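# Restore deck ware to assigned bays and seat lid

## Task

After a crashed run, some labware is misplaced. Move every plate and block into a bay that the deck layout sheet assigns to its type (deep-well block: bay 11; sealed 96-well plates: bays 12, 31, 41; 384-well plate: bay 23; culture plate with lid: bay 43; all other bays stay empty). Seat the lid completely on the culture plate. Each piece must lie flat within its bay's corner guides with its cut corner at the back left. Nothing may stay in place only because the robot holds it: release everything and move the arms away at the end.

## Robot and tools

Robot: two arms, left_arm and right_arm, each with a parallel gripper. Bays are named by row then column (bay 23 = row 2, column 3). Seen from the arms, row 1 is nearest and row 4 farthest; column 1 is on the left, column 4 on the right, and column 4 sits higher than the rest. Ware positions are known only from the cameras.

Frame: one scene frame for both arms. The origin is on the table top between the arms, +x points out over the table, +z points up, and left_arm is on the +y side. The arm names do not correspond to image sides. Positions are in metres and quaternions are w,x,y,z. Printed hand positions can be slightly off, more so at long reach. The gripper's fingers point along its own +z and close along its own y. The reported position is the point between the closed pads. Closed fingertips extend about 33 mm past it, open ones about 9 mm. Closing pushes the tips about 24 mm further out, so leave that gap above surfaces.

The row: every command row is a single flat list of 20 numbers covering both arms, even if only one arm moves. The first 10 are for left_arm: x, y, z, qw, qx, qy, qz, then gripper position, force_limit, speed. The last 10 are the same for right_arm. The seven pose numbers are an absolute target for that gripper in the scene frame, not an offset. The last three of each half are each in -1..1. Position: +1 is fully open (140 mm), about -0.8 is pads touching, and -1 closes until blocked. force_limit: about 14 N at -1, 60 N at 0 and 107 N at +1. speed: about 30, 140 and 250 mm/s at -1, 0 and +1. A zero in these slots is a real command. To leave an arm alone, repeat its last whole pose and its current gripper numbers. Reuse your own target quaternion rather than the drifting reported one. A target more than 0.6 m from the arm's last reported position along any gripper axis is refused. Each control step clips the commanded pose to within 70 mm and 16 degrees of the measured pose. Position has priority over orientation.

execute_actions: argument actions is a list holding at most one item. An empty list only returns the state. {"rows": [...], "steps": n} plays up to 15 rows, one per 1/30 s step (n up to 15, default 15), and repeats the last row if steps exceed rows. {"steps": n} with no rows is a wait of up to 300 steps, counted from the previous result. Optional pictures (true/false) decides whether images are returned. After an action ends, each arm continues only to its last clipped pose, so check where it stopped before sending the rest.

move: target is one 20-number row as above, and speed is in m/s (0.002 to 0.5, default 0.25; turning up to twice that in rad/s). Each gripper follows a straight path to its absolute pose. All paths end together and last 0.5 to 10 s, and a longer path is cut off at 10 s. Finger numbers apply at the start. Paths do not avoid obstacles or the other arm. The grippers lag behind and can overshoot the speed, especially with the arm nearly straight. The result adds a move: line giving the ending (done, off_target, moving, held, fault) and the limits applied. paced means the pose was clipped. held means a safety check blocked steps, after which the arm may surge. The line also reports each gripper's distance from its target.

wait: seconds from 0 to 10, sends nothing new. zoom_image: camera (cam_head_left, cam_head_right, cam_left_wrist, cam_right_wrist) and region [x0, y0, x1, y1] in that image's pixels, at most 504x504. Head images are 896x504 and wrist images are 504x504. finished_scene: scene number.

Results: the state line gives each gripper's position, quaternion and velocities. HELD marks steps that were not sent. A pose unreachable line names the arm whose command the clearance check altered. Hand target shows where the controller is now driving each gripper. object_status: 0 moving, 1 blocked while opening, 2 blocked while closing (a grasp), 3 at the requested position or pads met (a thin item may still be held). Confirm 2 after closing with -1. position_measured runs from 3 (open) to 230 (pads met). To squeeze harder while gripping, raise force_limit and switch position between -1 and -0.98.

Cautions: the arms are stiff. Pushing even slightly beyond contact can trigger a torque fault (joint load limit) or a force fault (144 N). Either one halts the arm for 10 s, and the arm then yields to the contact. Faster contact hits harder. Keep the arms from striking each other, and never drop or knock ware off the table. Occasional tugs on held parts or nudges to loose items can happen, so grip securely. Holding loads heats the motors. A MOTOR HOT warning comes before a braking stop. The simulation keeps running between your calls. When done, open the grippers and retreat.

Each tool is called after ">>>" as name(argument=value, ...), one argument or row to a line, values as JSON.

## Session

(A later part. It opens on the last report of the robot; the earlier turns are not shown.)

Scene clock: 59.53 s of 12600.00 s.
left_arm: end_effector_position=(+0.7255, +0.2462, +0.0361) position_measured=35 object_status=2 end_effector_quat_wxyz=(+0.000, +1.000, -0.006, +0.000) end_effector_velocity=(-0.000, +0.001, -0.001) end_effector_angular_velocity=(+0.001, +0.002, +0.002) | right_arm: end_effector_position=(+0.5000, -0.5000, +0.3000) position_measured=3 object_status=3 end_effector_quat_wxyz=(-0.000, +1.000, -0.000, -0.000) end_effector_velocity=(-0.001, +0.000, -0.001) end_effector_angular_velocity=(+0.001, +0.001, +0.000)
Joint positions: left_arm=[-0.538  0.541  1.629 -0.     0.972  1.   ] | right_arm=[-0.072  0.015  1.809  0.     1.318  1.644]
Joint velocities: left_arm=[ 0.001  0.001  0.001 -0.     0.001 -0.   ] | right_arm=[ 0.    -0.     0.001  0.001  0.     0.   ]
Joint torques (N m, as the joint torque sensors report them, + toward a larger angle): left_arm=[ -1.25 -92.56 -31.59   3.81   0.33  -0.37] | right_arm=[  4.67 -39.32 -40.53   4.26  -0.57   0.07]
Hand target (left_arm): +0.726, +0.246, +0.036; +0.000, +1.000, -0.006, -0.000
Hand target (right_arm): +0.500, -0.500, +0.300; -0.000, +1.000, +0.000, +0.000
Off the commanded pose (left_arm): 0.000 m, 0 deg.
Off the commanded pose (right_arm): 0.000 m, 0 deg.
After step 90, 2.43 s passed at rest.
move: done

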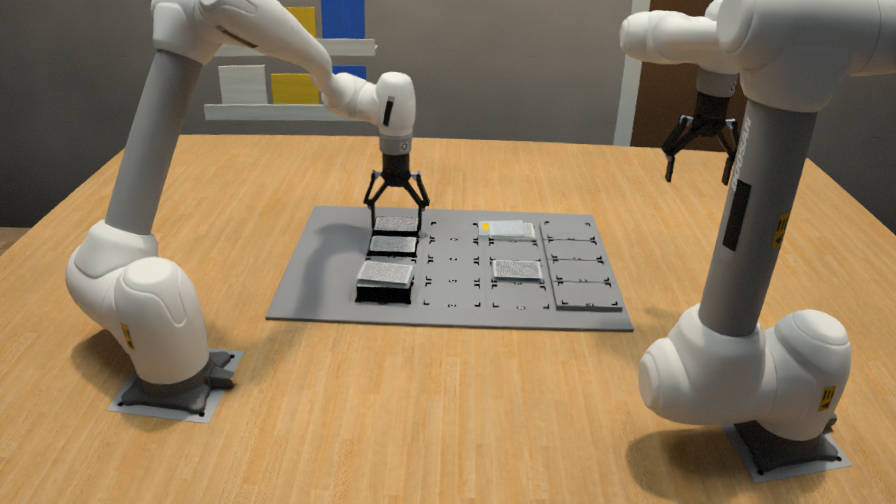

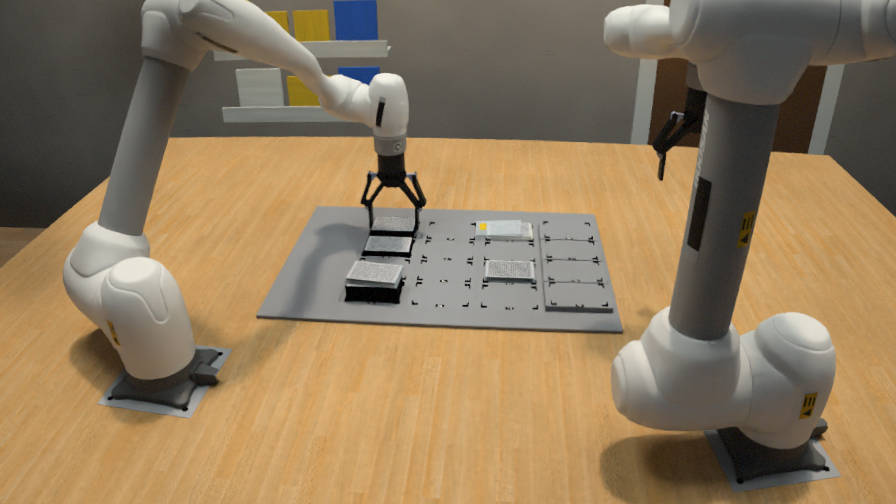

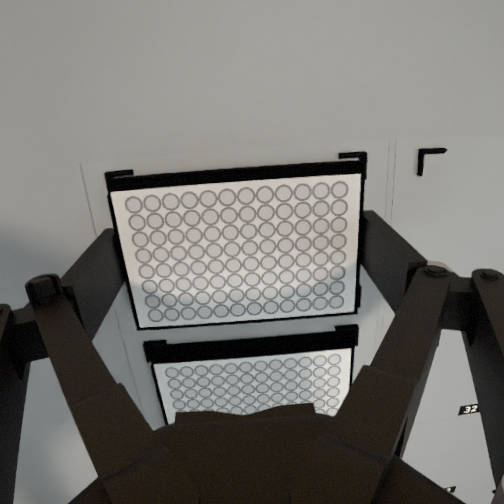

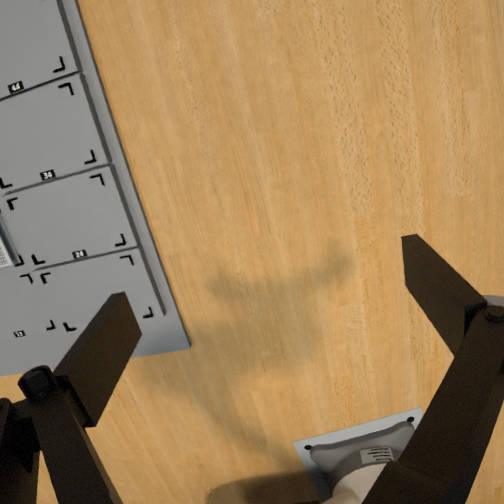

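Slightly over-rotated; correct and descend.

>>> move(
  target=[0.7252,0.2458,0.0305,0,1,-0.0035,0,-0.98,-0.3,-0.8,0.5,-0.5,0.3,0,1,0,0,1,0,0],
  speed=0.008,
)

>>> zoom_image(
  camera="cam_left_wrist",
  region=[80,120,400,360],
)

Scene clock: 64.13 s of 12600.00 s.
left_arm: end_effector_position=(+0.7252, +0.2458, +0.0306) position_measured=35 object_status=2 end_effector_quat_wxyz=(+0.000, +1.000, -0.004, +0.000) end_effector_velocity=(+0.000, -0.000, -0.001) end_effector_angular_velocity=(-0.000, -0.002, -0.001) | right_arm: end_effector_position=(+0.5000, -0.5000, +0.3000) position_measured=3 object_status=3 end_effector_quat_wxyz=(-0.000, +1.000, -0.000, -0.000) end_effector_velocity=(+0.001, -0.000, -0.000) end_effector_angular_velocity=(+0.000, +0.000, -0.001)
Joint positions: left_arm=[-0.538  0.546  1.632 -0.     0.963  0.994] | right_arm=[-0.072  0.015  1.809  0.     1.318  1.644]
Joint velocities: left_arm=[-0.     0.001  0.001  0.001 -0.003 -0.   ] | right_arm=[-0.001  0.001 -0.001  0.     0.    -0.   ]
Joint torques (N m, as the joint torque sensors report them, + toward a larger angle): left_arm=[ -0.74 -77.35 -23.29   3.69  -0.58  -0.28] | right_arm=[  0.78 -40.51 -40.67   4.46   0.06  -0.34]
Hand target (left_arm): +0.725, +0.246, +0.030; +0.000, +1.000, -0.004, -0.000
Hand target (right_arm): +0.500, -0.500, +0.300; -0.000, +1.000, +0.000, +0.000
Off the commanded pose (left_arm): 0.000 m, 0 deg.
Off the commanded pose (right_arm): 0.000 m, 0 deg.
After step 90, 0.70 s passed at rest.
move: done

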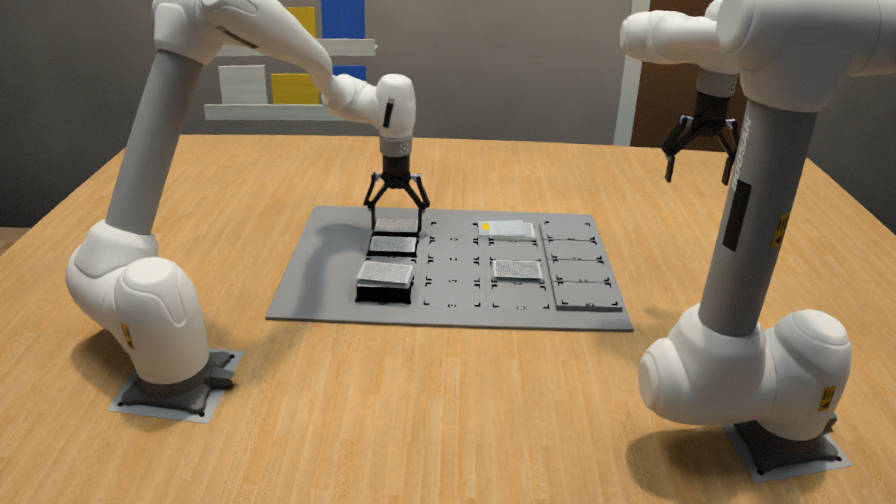

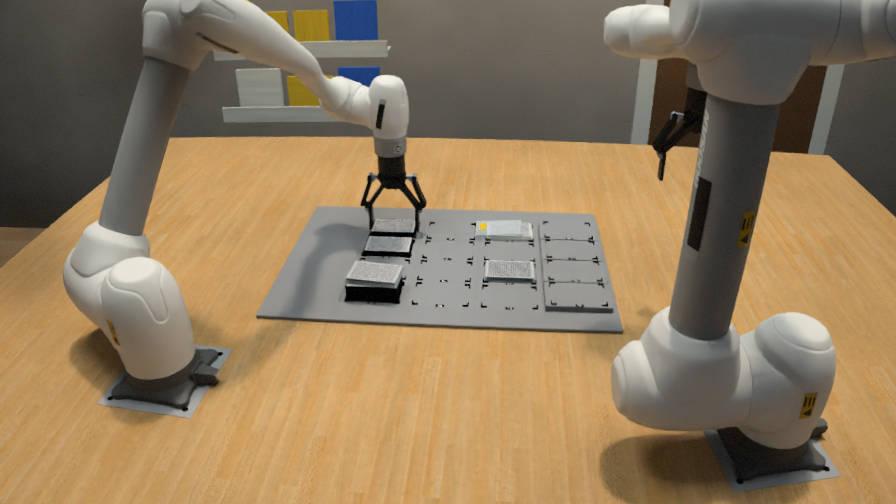

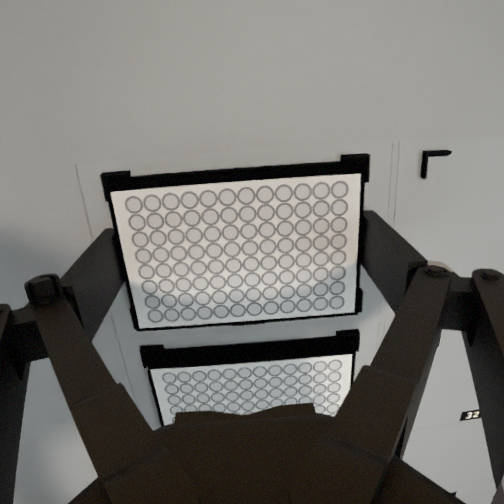

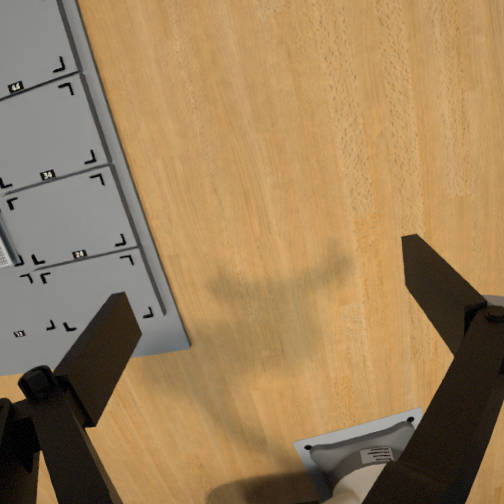

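Region (80, 120, 400, 360) of cam_left_wrist's 504x504 image, scaled by 1.575, with more detail than that image has; it fills the top 378 rows of this view, and the rest is white.

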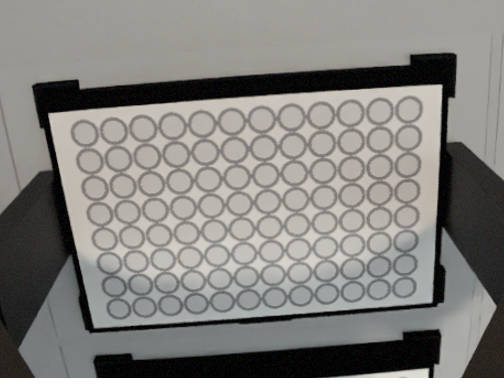

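>>> move(
  target=[0.7259,0.2458,0.0315,0,1,-0.002,0,-0.98,-0.3,-0.8,0.5,-0.5,0.3,0,1,0,0,1,0,0],
  speed=0.005,
)

>>> move(
  target=[0.7259,0.2458,0.030,0,1,-0.002,0,-0.98,-0.3,-0.8,0.5,-0.5,0.3,0,1,0,0,1,0,0],
  speed=0.005,
)

Scene clock: 71.60 s of 12600.00 s.
left_arm: end_effector_position=(+0.7259, +0.2458, +0.0314) position_measured=35 object_status=2 end_effector_quat_wxyz=(-0.000, +1.000, -0.002, -0.000) end_effector_velocity=(+0.000, -0.001, +0.001) end_effector_angular_velocity=(-0.002, -0.001, +0.001) | right_arm: end_effector_position=(+0.5000, -0.5000, +0.3000) position_measured=3 object_status=3 end_effector_quat_wxyz=(-0.000, +1.000, -0.000, -0.000) end_effector_velocity=(-0.000, +0.000, +0.000) end_effector_angular_velocity=(-0.000, -0.001, +0.001)
Joint positions: left_arm=[-0.538  0.546  1.63  -0.     0.965  0.991] | right_arm=[-0.072  0.015  1.809  0.     1.318  1.644]
Joint velocities: left_arm=[ 0.    -0.001 -0.    -0.002 -0.001 -0.   ] | right_arm=[ 0.001 -0.001  0.    -0.    -0.    -0.   ]
Joint torques (N m, as the joint torque sensors report them, + toward a larger angle): left_arm=[  2.67 -95.24 -32.46   5.16  -0.47  -0.47] | right_arm=[  1.77 -39.66 -40.62   4.48  -0.35  -0.47]
Hand target (left_arm): +0.726, +0.246, +0.032; -0.000, +1.000, -0.002, +0.000
Hand target (right_arm): +0.500, -0.500, +0.300; -0.000, +1.000, +0.000, +0.000
Off the commanded pose (left_arm): 0.000 m, 0 deg.
Off the commanded pose (right_arm): 0.000 m, 0 deg.
After step 90, 3.77 s passed at rest.
move: done

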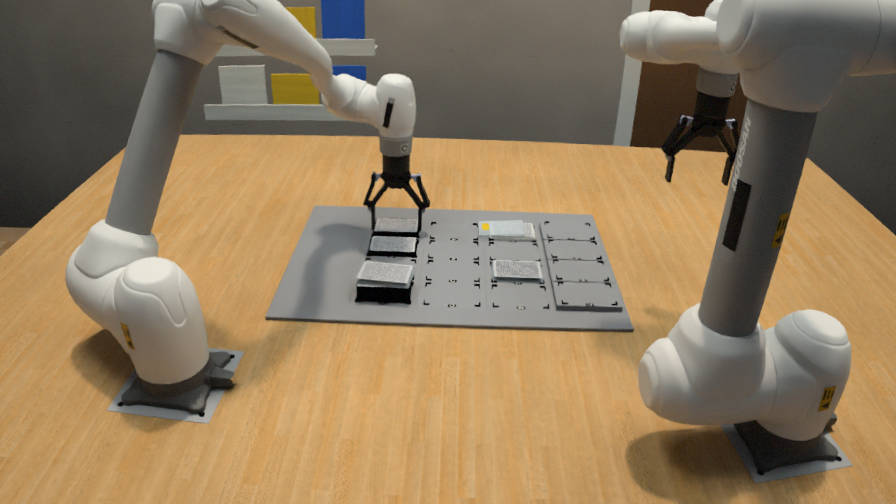

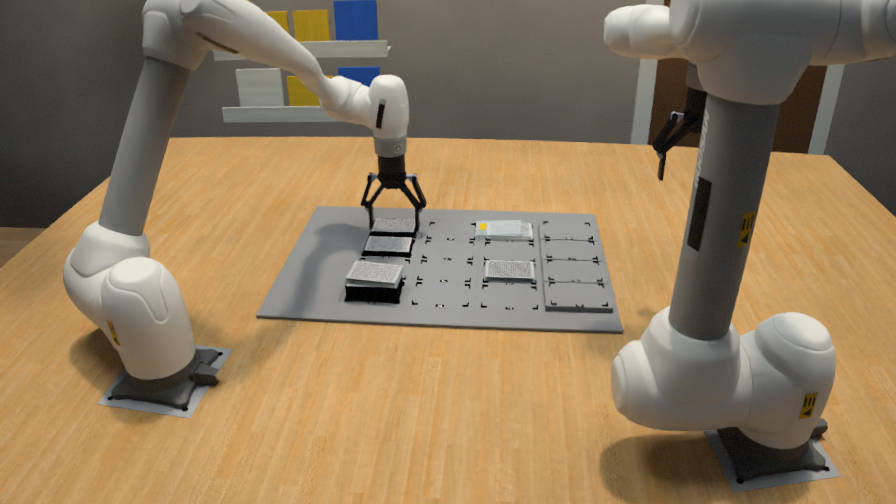

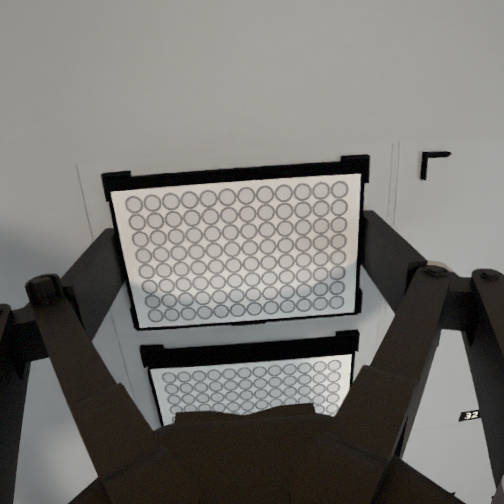

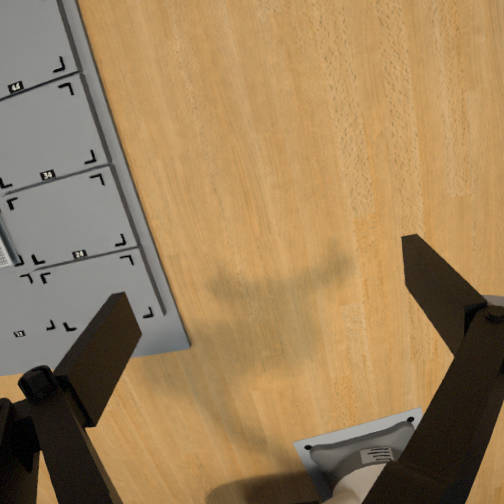

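Scene clock: 72.30 s of 12600.00 s.
left_arm: end_effector_position=(+0.7259, +0.2458, +0.0301) position_measured=35 object_status=2 end_effector_quat_wxyz=(+0.000, +1.000, -0.002, +0.000) end_effector_velocity=(-0.001, -0.000, -0.001) end_effector_angular_velocity=(+0.001, +0.000, -0.001) | right_arm: end_effector_position=(+0.5000, -0.5000, +0.3000) position_measured=3 object_status=3 end_effector_quat_wxyz=(-0.000, +1.000, -0.000, -0.000) end_effector_velocity=(+0.000, +0.000, -0.001) end_effector_angular_velocity=(+0.000, +0.001, +0.000)
Joint positions: left_arm=[-0.538  0.548  1.631 -0.     0.963  0.991] | right_arm=[-0.072  0.015  1.809  0.     1.318  1.644]
Joint velocities: left_arm=[-0.001  0.001  0.001  0.    -0.001 -0.   ] | right_arm=[ 0.     0.001 -0.     0.     0.    -0.   ]
Joint torques (N m, as the joint torque sensors report them, + toward a larger angle): left_arm=[  2.66 -58.95 -19.03   4.81  -4.3   -0.53] | right_arm=[  3.23 -41.34 -42.41   4.53  -0.36  -0.43]
Hand target (left_arm): +0.726, +0.246, +0.030; +0.000, +1.000, -0.002, -0.000
Hand target (right_arm): +0.500, -0.500, +0.300; -0.000, +1.000, +0.000, +0.000
Off the commanded pose (left_arm): 0.000 m, 0 deg.
Off the commanded pose (right_arm): 0.000 m, 0 deg.
move: done

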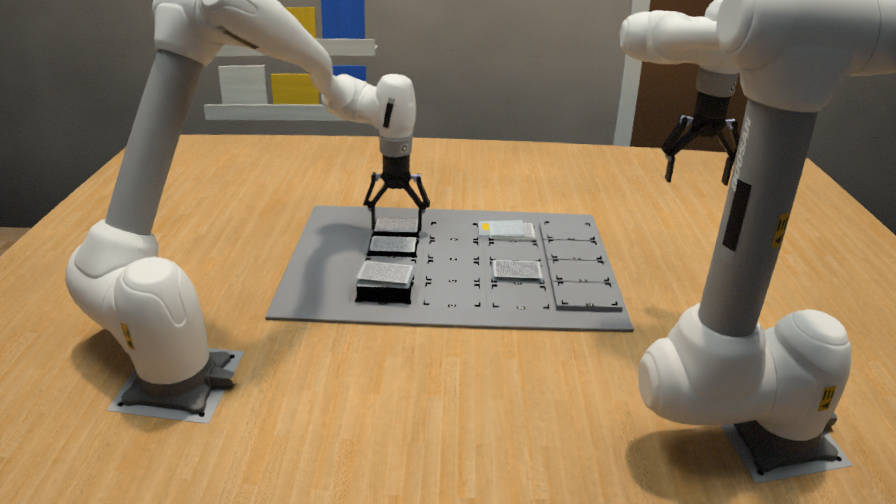

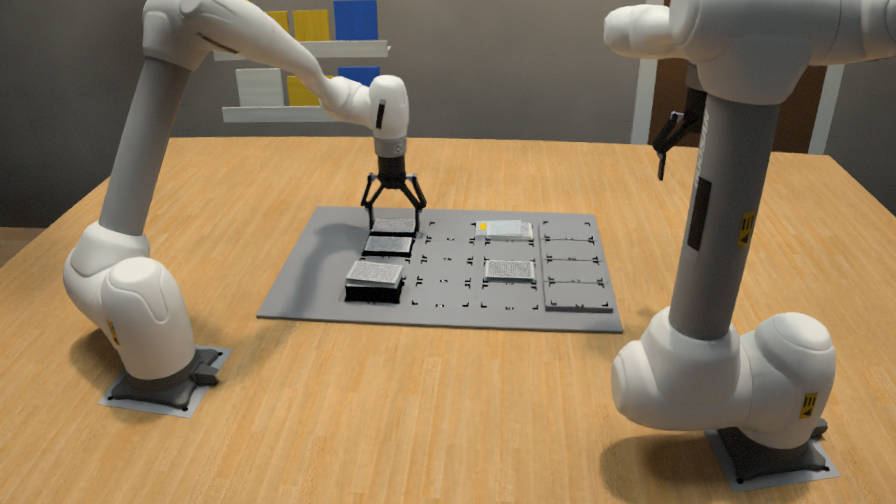

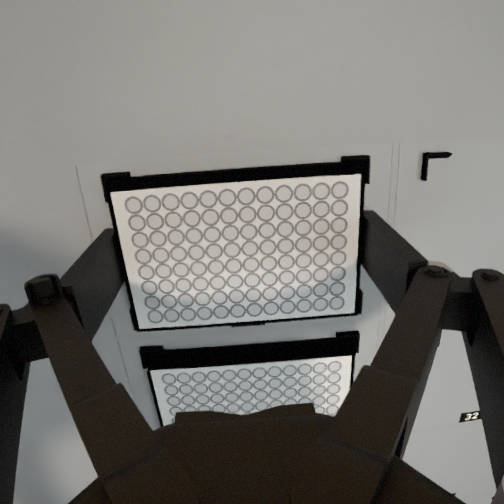

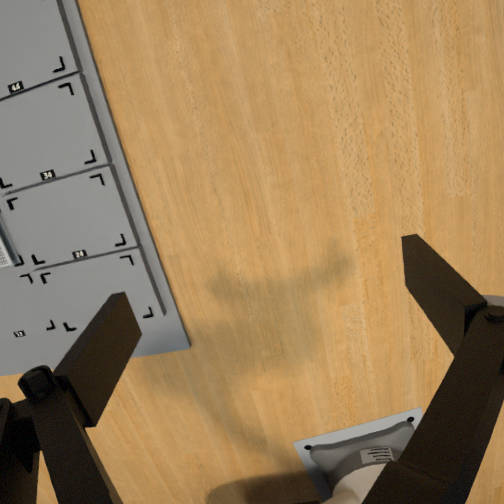

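It bumped the back walls laterally, so it's inside and on the floor. Release.

>>> execute_actions(
  actions=[
    {"rows":[[0.7255,0.2458,0.031,0,1,-0.003,0,1,-0.3,-0.5,0.5,-0.5,0.3,0,1,0,0,1,0,0]],"steps":10},
  ],
  pictures=false,
)

>>> move(
  target=[0.66,0.246,0.12,0,1,-0.003,0,1,-0.3,-0.5,0.5,-0.5,0.3,0,1,0,0,1,0,0],
)

>>> move(
  target=[0.40,0.246,0.105,0,1,-0.04,0,1,-0.3,-0.5,0.5,-0.5,0.3,0,1,0,0,1,0,0],
)

Scene clock: 78.00 s of 12600.00 s.
left_arm: end_effector_position=(+0.7255, +0.2459, +0.0309) position_measured=3 object_status=0 end_effector_quat_wxyz=(-0.000, +1.000, -0.003, -0.000) end_effector_velocity=(-0.000, -0.001, +0.000) end_effector_angular_velocity=(+0.000, -0.002, -0.002) | right_arm: end_effector_position=(+0.5000, -0.5000, +0.3000) position_measured=3 object_status=3 end_effector_quat_wxyz=(-0.000, +1.000, -0.000, -0.000) end_effector_velocity=(-0.001, +0.000, -0.000) end_effector_angular_velocity=(+0.001, +0.001, -0.001)
Joint positions: left_arm=[-0.538  0.546  1.631  0.     0.964  0.993] | right_arm=[-0.072  0.015  1.809  0.     1.318  1.644]
Joint velocities: left_arm=[-0.001 -0.    -0.     0.002 -0.     0.   ] | right_arm=[-0.    -0.     0.001  0.001  0.    -0.   ]
Joint torques (N m, as the joint torque sensors report them, + toward a larger angle): left_arm=[  0.15 -92.86 -31.17   3.73   0.47  -0.48] | right_arm=[ -1.6  -40.39 -41.26   4.71   0.06  -0.21]
Hand target (left_arm): +0.725, +0.246, +0.031; -0.000, +1.000, -0.003, +0.000
Hand target (right_arm): +0.500, -0.500, +0.300; -0.000, +1.000, +0.000, +0.000
Off the commanded pose (left_arm): 0.000 m, 0 deg.
Off the commanded pose (right_arm): 0.000 m, 0 deg.
Steps of this call (steps 1 to 90: nothing new was sent; then 2.37 s passed at rest; steps 91 to 100: all 10 steps of this action). Readings (end_effector_position | what the end effector reports):
91: left_arm (+0.7259, +0.2458, +0.0300) | right_arm (+0.5000, -0.5000, +0.3000) | left_arm position_measured=35 object_status=0 | right_arm position_measured=3 object_status=3
92: left_arm (+0.7257, +0.2459, +0.0300) | right_arm (+0.5000, -0.5000, +0.3000) | left_arm position_measured=35 object_status=0 | right_arm position_measured=3 object_status=3
94: left_arm (+0.7254, +0.2461, +0.0302) | right_arm (+0.5000, -0.5000, +0.3000) | left_arm position_measured=23 object_status=0 | right_arm position_measured=3 object_status=3
98: left_arm (+0.7256, +0.2460, +0.0308) | right_arm (+0.5000, -0.5000, +0.3000) | left_arm position_measured=5 object_status=0 | right_arm position_measured=3 object_status=3
100: the state above

Scene clock: 79.17 s of 12600.00 s.
left_arm: end_effector_position=(+0.6599, +0.2461, +0.1199) position_measured=3 object_status=3 end_effector_quat_wxyz=(+0.000, +1.000, -0.003, -0.000) end_effector_velocity=(-0.001, -0.000, +0.001) end_effector_angular_velocity=(-0.001, +0.000, +0.000) | right_arm: end_effector_position=(+0.5000, -0.5000, +0.3000) position_measured=3 object_status=3 end_effector_quat_wxyz=(-0.000, +1.000, -0.000, -0.000) end_effector_velocity=(-0.000, +0.000, +0.001) end_effector_angular_velocity=(+0.001, -0.001, -0.000)
Joint positions: left_arm=[-0.587  0.393  1.687 -0.     1.061  0.944] | right_arm=[-0.072  0.015  1.809  0.     1.318  1.644]
Joint velocities: left_arm=[-0.001 -0.002  0.001 -0.001  0.001 -0.   ] | right_arm=[ 0.    -0.001  0.     0.001  0.     0.   ]
Joint torques (N m, as the joint torque sensors report them, + toward a larger angle): left_arm=[ -1.33 -80.68 -33.01   4.     0.42  -0.39] | right_arm=[  1.67 -40.12 -42.75   4.71  -0.1    0.01]
Hand target (left_arm): +0.660, +0.246, +0.120; +0.000, +1.000, -0.003, +0.000
Hand target (right_arm): +0.500, -0.500, +0.300; -0.000, +1.000, +0.000, +0.000
Off the commanded pose (left_arm): 0.000 m, 0 deg.
Off the commanded pose (right_arm): 0.000 m, 0 deg.
move: done

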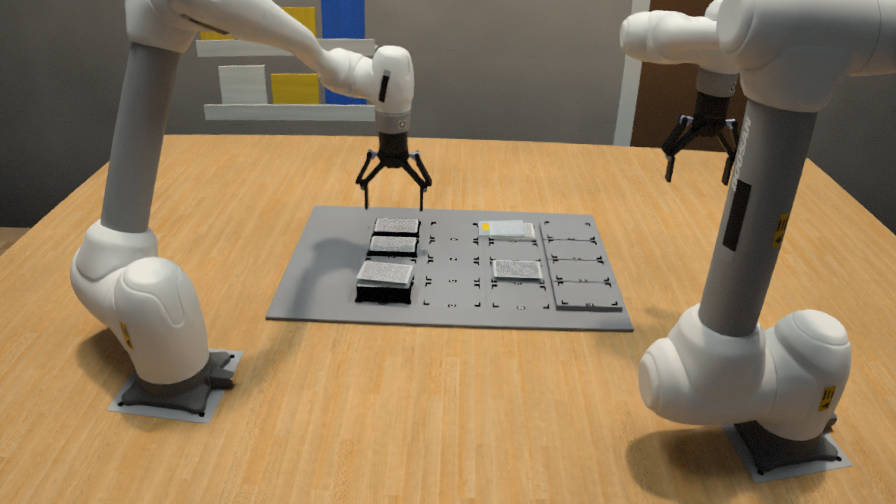

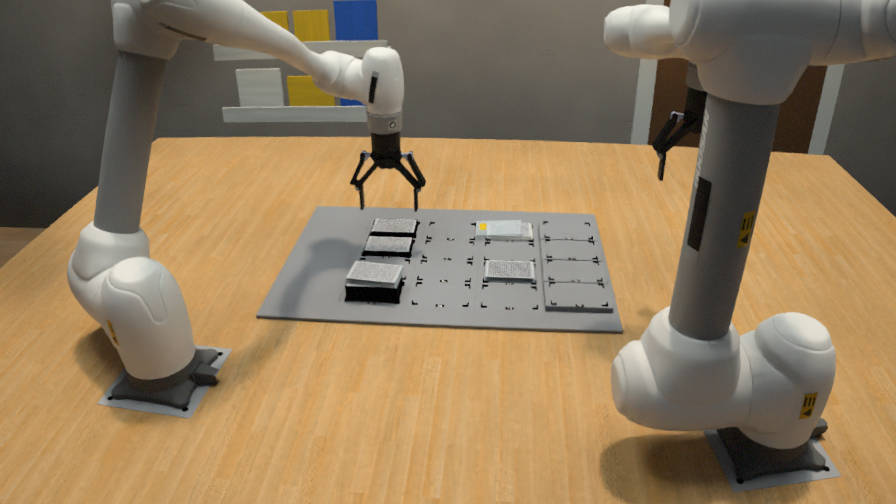

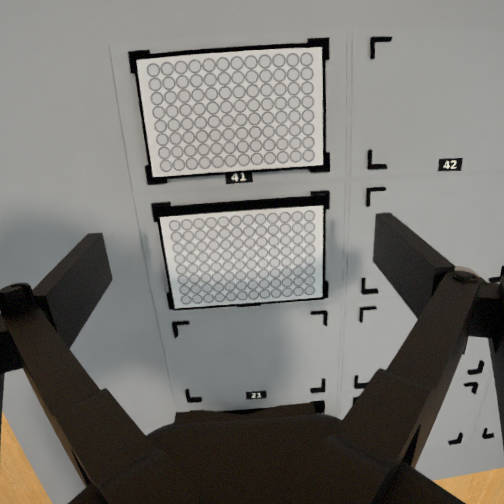

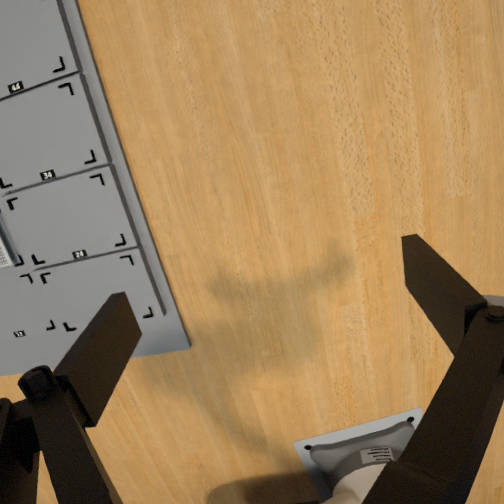

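Scene clock: 80.70 s of 12600.00 s.
left_arm: end_effector_position=(+0.4000, +0.2458, +0.1047) position_measured=3 object_status=3 end_effector_quat_wxyz=(+0.000, +0.999, -0.040, -0.000) end_effector_velocity=(-0.001, -0.000, -0.000) end_effector_angular_velocity=(+0.000, +0.000, -0.000) | right_arm: end_effector_position=(+0.5000, -0.5000, +0.3000) position_measured=3 object_status=3 end_effector_quat_wxyz=(-0.000, +1.000, -0.000, -0.000) end_effector_velocity=(+0.001, +0.000, +0.001) end_effector_angular_velocity=(+0.000, -0.002, -0.000)
Joint positions: left_arm=[-0.879  0.126  2.077 -0.001  0.938  0.726] | right_arm=[-0.072  0.015  1.809  0.     1.318  1.644]
Joint velocities: left_arm=[-0.002 -0.     0.001  0.     0.    -0.002] | right_arm=[-0.    -0.    -0.002  0.    -0.    -0.   ]
Joint torques (N m, as the joint torque sensors report them, + toward a larger angle): left_arm=[ -0.67 -48.5  -30.52   3.55   0.43  -0.22] | right_arm=[  3.38 -44.84 -39.65   4.46  -0.35  -0.48]
Hand target (left_arm): +0.400, +0.246, +0.105; +0.000, +0.999, -0.040, -0.000
Hand target (right_arm): +0.500, -0.500, +0.300; -0.000, +1.000, +0.000, +0.000
Off the commanded pose (left_arm): 0.000 m, 0 deg.
Off the commanded pose (right_arm): 0.000 m, 0 deg.
move: done

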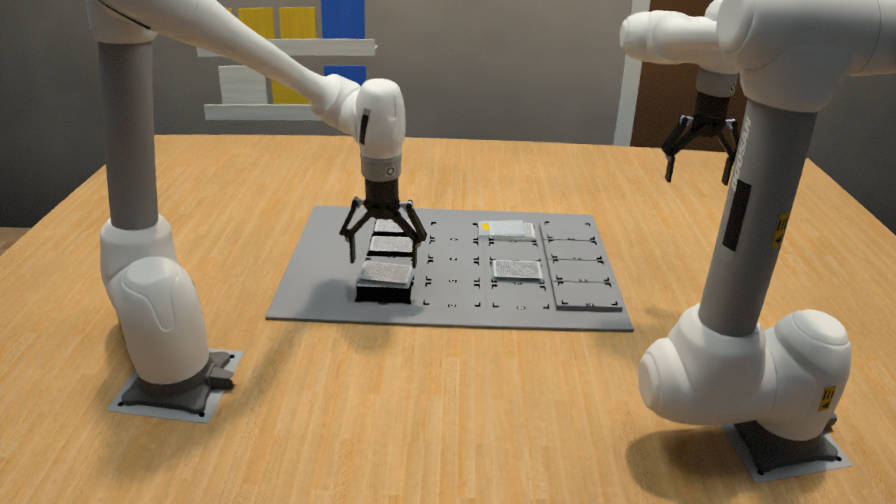

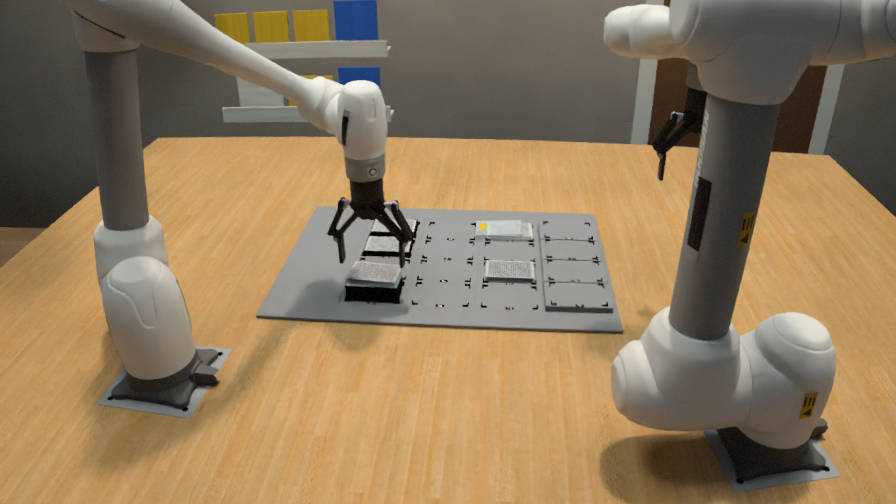

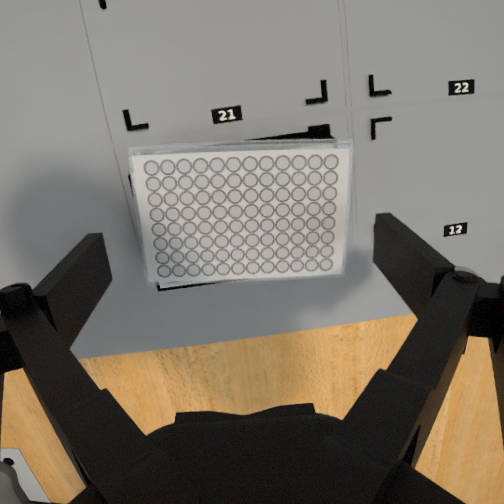

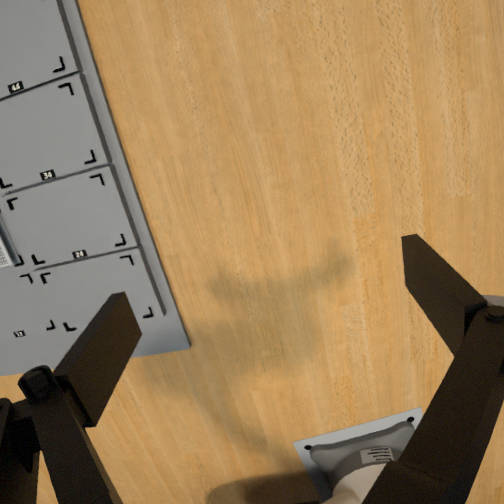

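>>> move(
  target=[0.408,0.2435,0.077,0,0.998,-0.058,0,1,-0.3,-0.5,0.5,-0.5,0.3,0,1,0,0,1,0,0],
  speed=0.06,
)

>>> move(
  target=[0.408,0.2435,0.077,0,0.998,-0.058,0,-1,-0.3,-0.8,0.5,-0.5,0.3,0,1,0,0,1,0,0],
)

>>> zoom_image(
  camera="cam_head_left",
  region=[335,230,445,320],
)

Scene clock: 86.67 s of 12600.00 s.
left_arm: end_effector_position=(+0.4080, +0.2435, +0.0771) position_measured=3 object_status=3 end_effector_quat_wxyz=(+0.000, +0.998, -0.058, +0.000) end_effector_velocity=(-0.000, -0.000, -0.000) end_effector_angular_velocity=(+0.001, +0.000, -0.001) | right_arm: end_effector_position=(+0.5000, -0.5000, +0.3000) position_measured=3 object_status=3 end_effector_quat_wxyz=(-0.000, +1.000, -0.000, -0.000) end_effector_velocity=(+0.001, -0.001, +0.001) end_effector_angular_velocity=(-0.000, -0.001, -0.001)
Joint positions: left_arm=[-0.871  0.168  2.09  -0.     0.884  0.77 ] | right_arm=[-0.072  0.015  1.809  0.     1.318  1.644]
Joint velocities: left_arm=[-0.     0.001  0.    -0.    -0.     0.001] | right_arm=[-0.001  0.    -0.001 -0.     0.    -0.   ]
Joint torques (N m, as the joint torque sensors report them, + toward a larger angle): left_arm=[ -0.74 -54.31 -28.83   3.56   0.26  -0.16] | right_arm=[  1.74 -41.13 -41.89   4.68  -0.52   0.02]
Hand target (left_arm): +0.408, +0.243, +0.077; +0.000, +0.998, -0.058, -0.000
Hand target (right_arm): +0.500, -0.500, +0.300; -0.000, +1.000, +0.000, +0.000
Off the commanded pose (left_arm): 0.000 m, 0 deg.
Off the commanded pose (right_arm): 0.000 m, 0 deg.
After step 90, 2.13 s passed at rest.
move: done

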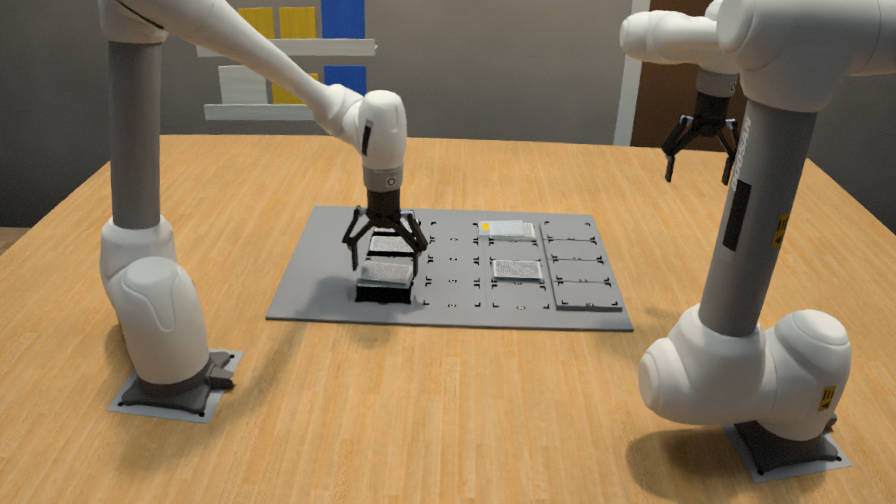

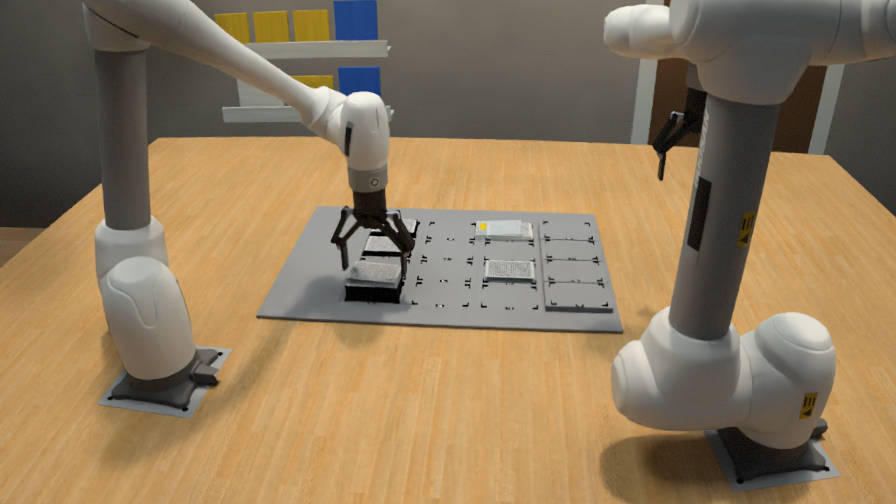

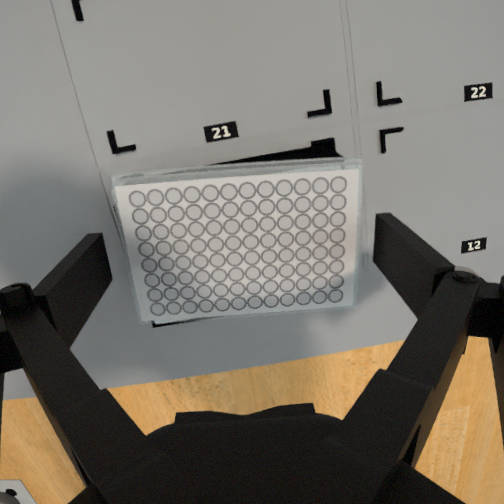

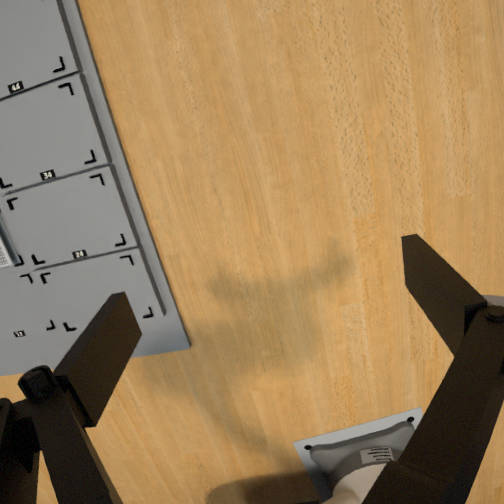

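Scene clock: 87.37 s of 12600.00 s.
left_arm: end_effector_position=(+0.4080, +0.2435, +0.0770) position_measured=39 object_status=2 end_effector_quat_wxyz=(+0.000, +0.998, -0.058, +0.000) end_effector_velocity=(+0.000, +0.000, -0.000) end_effector_angular_velocity=(+0.001, -0.000, +0.001) | right_arm: end_effector_position=(+0.5000, -0.5000, +0.3000) position_measured=3 object_status=3 end_effector_quat_wxyz=(-0.000, +1.000, -0.000, -0.000) end_effector_velocity=(+0.000, +0.000, -0.001) end_effector_angular_velocity=(+0.001, +0.001, +0.000)
Joint positions: left_arm=[-0.871  0.168  2.09   0.     0.884  0.77 ] | right_arm=[-0.072  0.015  1.809  0.     1.318  1.644]
Joint velocities: left_arm=[ 0.     0.    -0.     0.001  0.    -0.001] | right_arm=[ 0.     0.001 -0.     0.001 -0.    -0.   ]
Joint torques (N m, as the joint torque sensors report them, + toward a larger angle): left_arm=[ -1.59 -45.42 -23.     2.84  -0.29  -0.31] | right_arm=[ -0.09 -41.26 -40.48   4.67  -0.1   -0.69]
Hand target (left_arm): +0.408, +0.243, +0.077; +0.000, +0.998, -0.058, -0.000
Hand target (right_arm): +0.500, -0.500, +0.300; -0.000, +1.000, +0.000, +0.000
Off the commanded pose (left_arm): 0.000 m, 0 deg.
Off the commanded pose (right_arm): 0.000 m, 0 deg.
move: done

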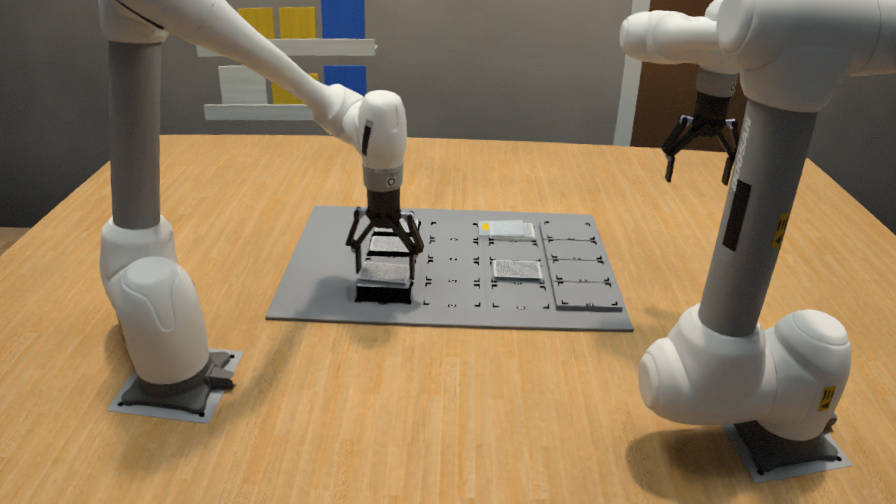

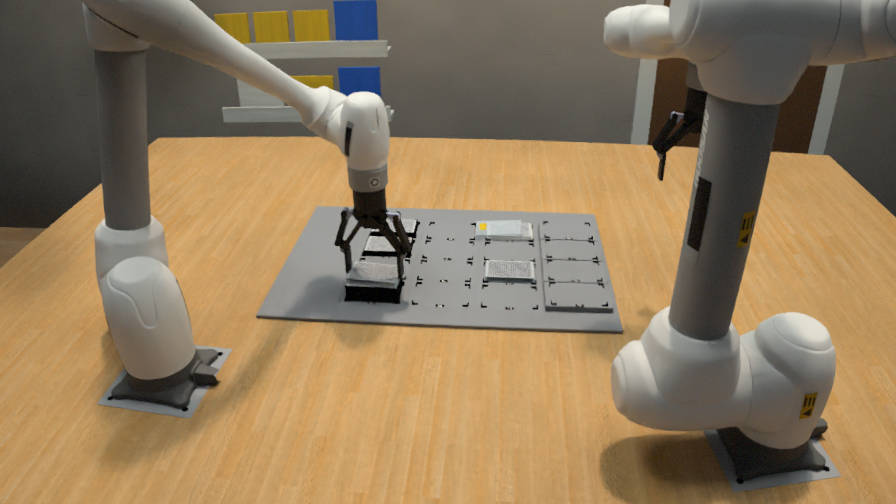

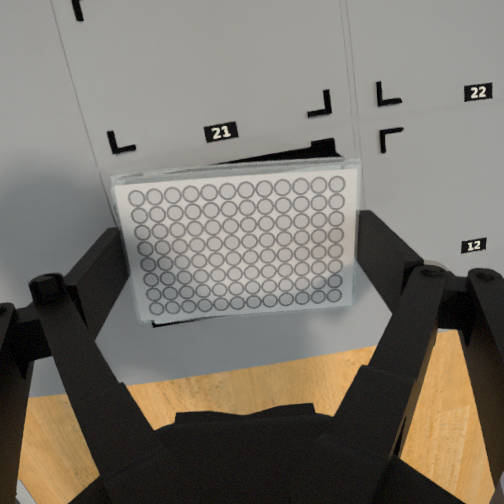

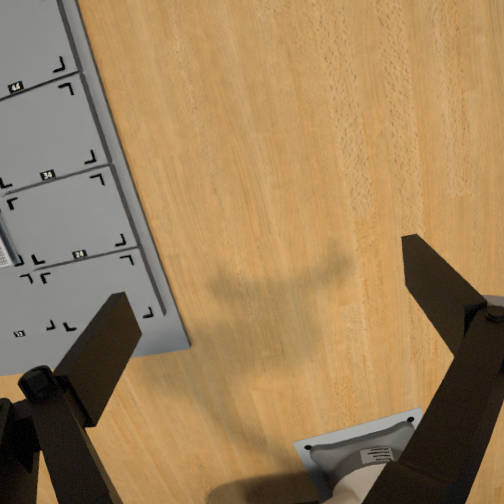

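Region (335, 230, 445, 320) of cam_head_left's 896x504 image, scaled by 4.582, with more detail than that image has; it fills the top 412 rows of this view, and the rest is white.

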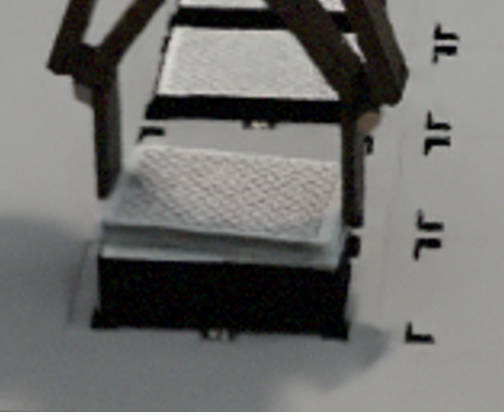

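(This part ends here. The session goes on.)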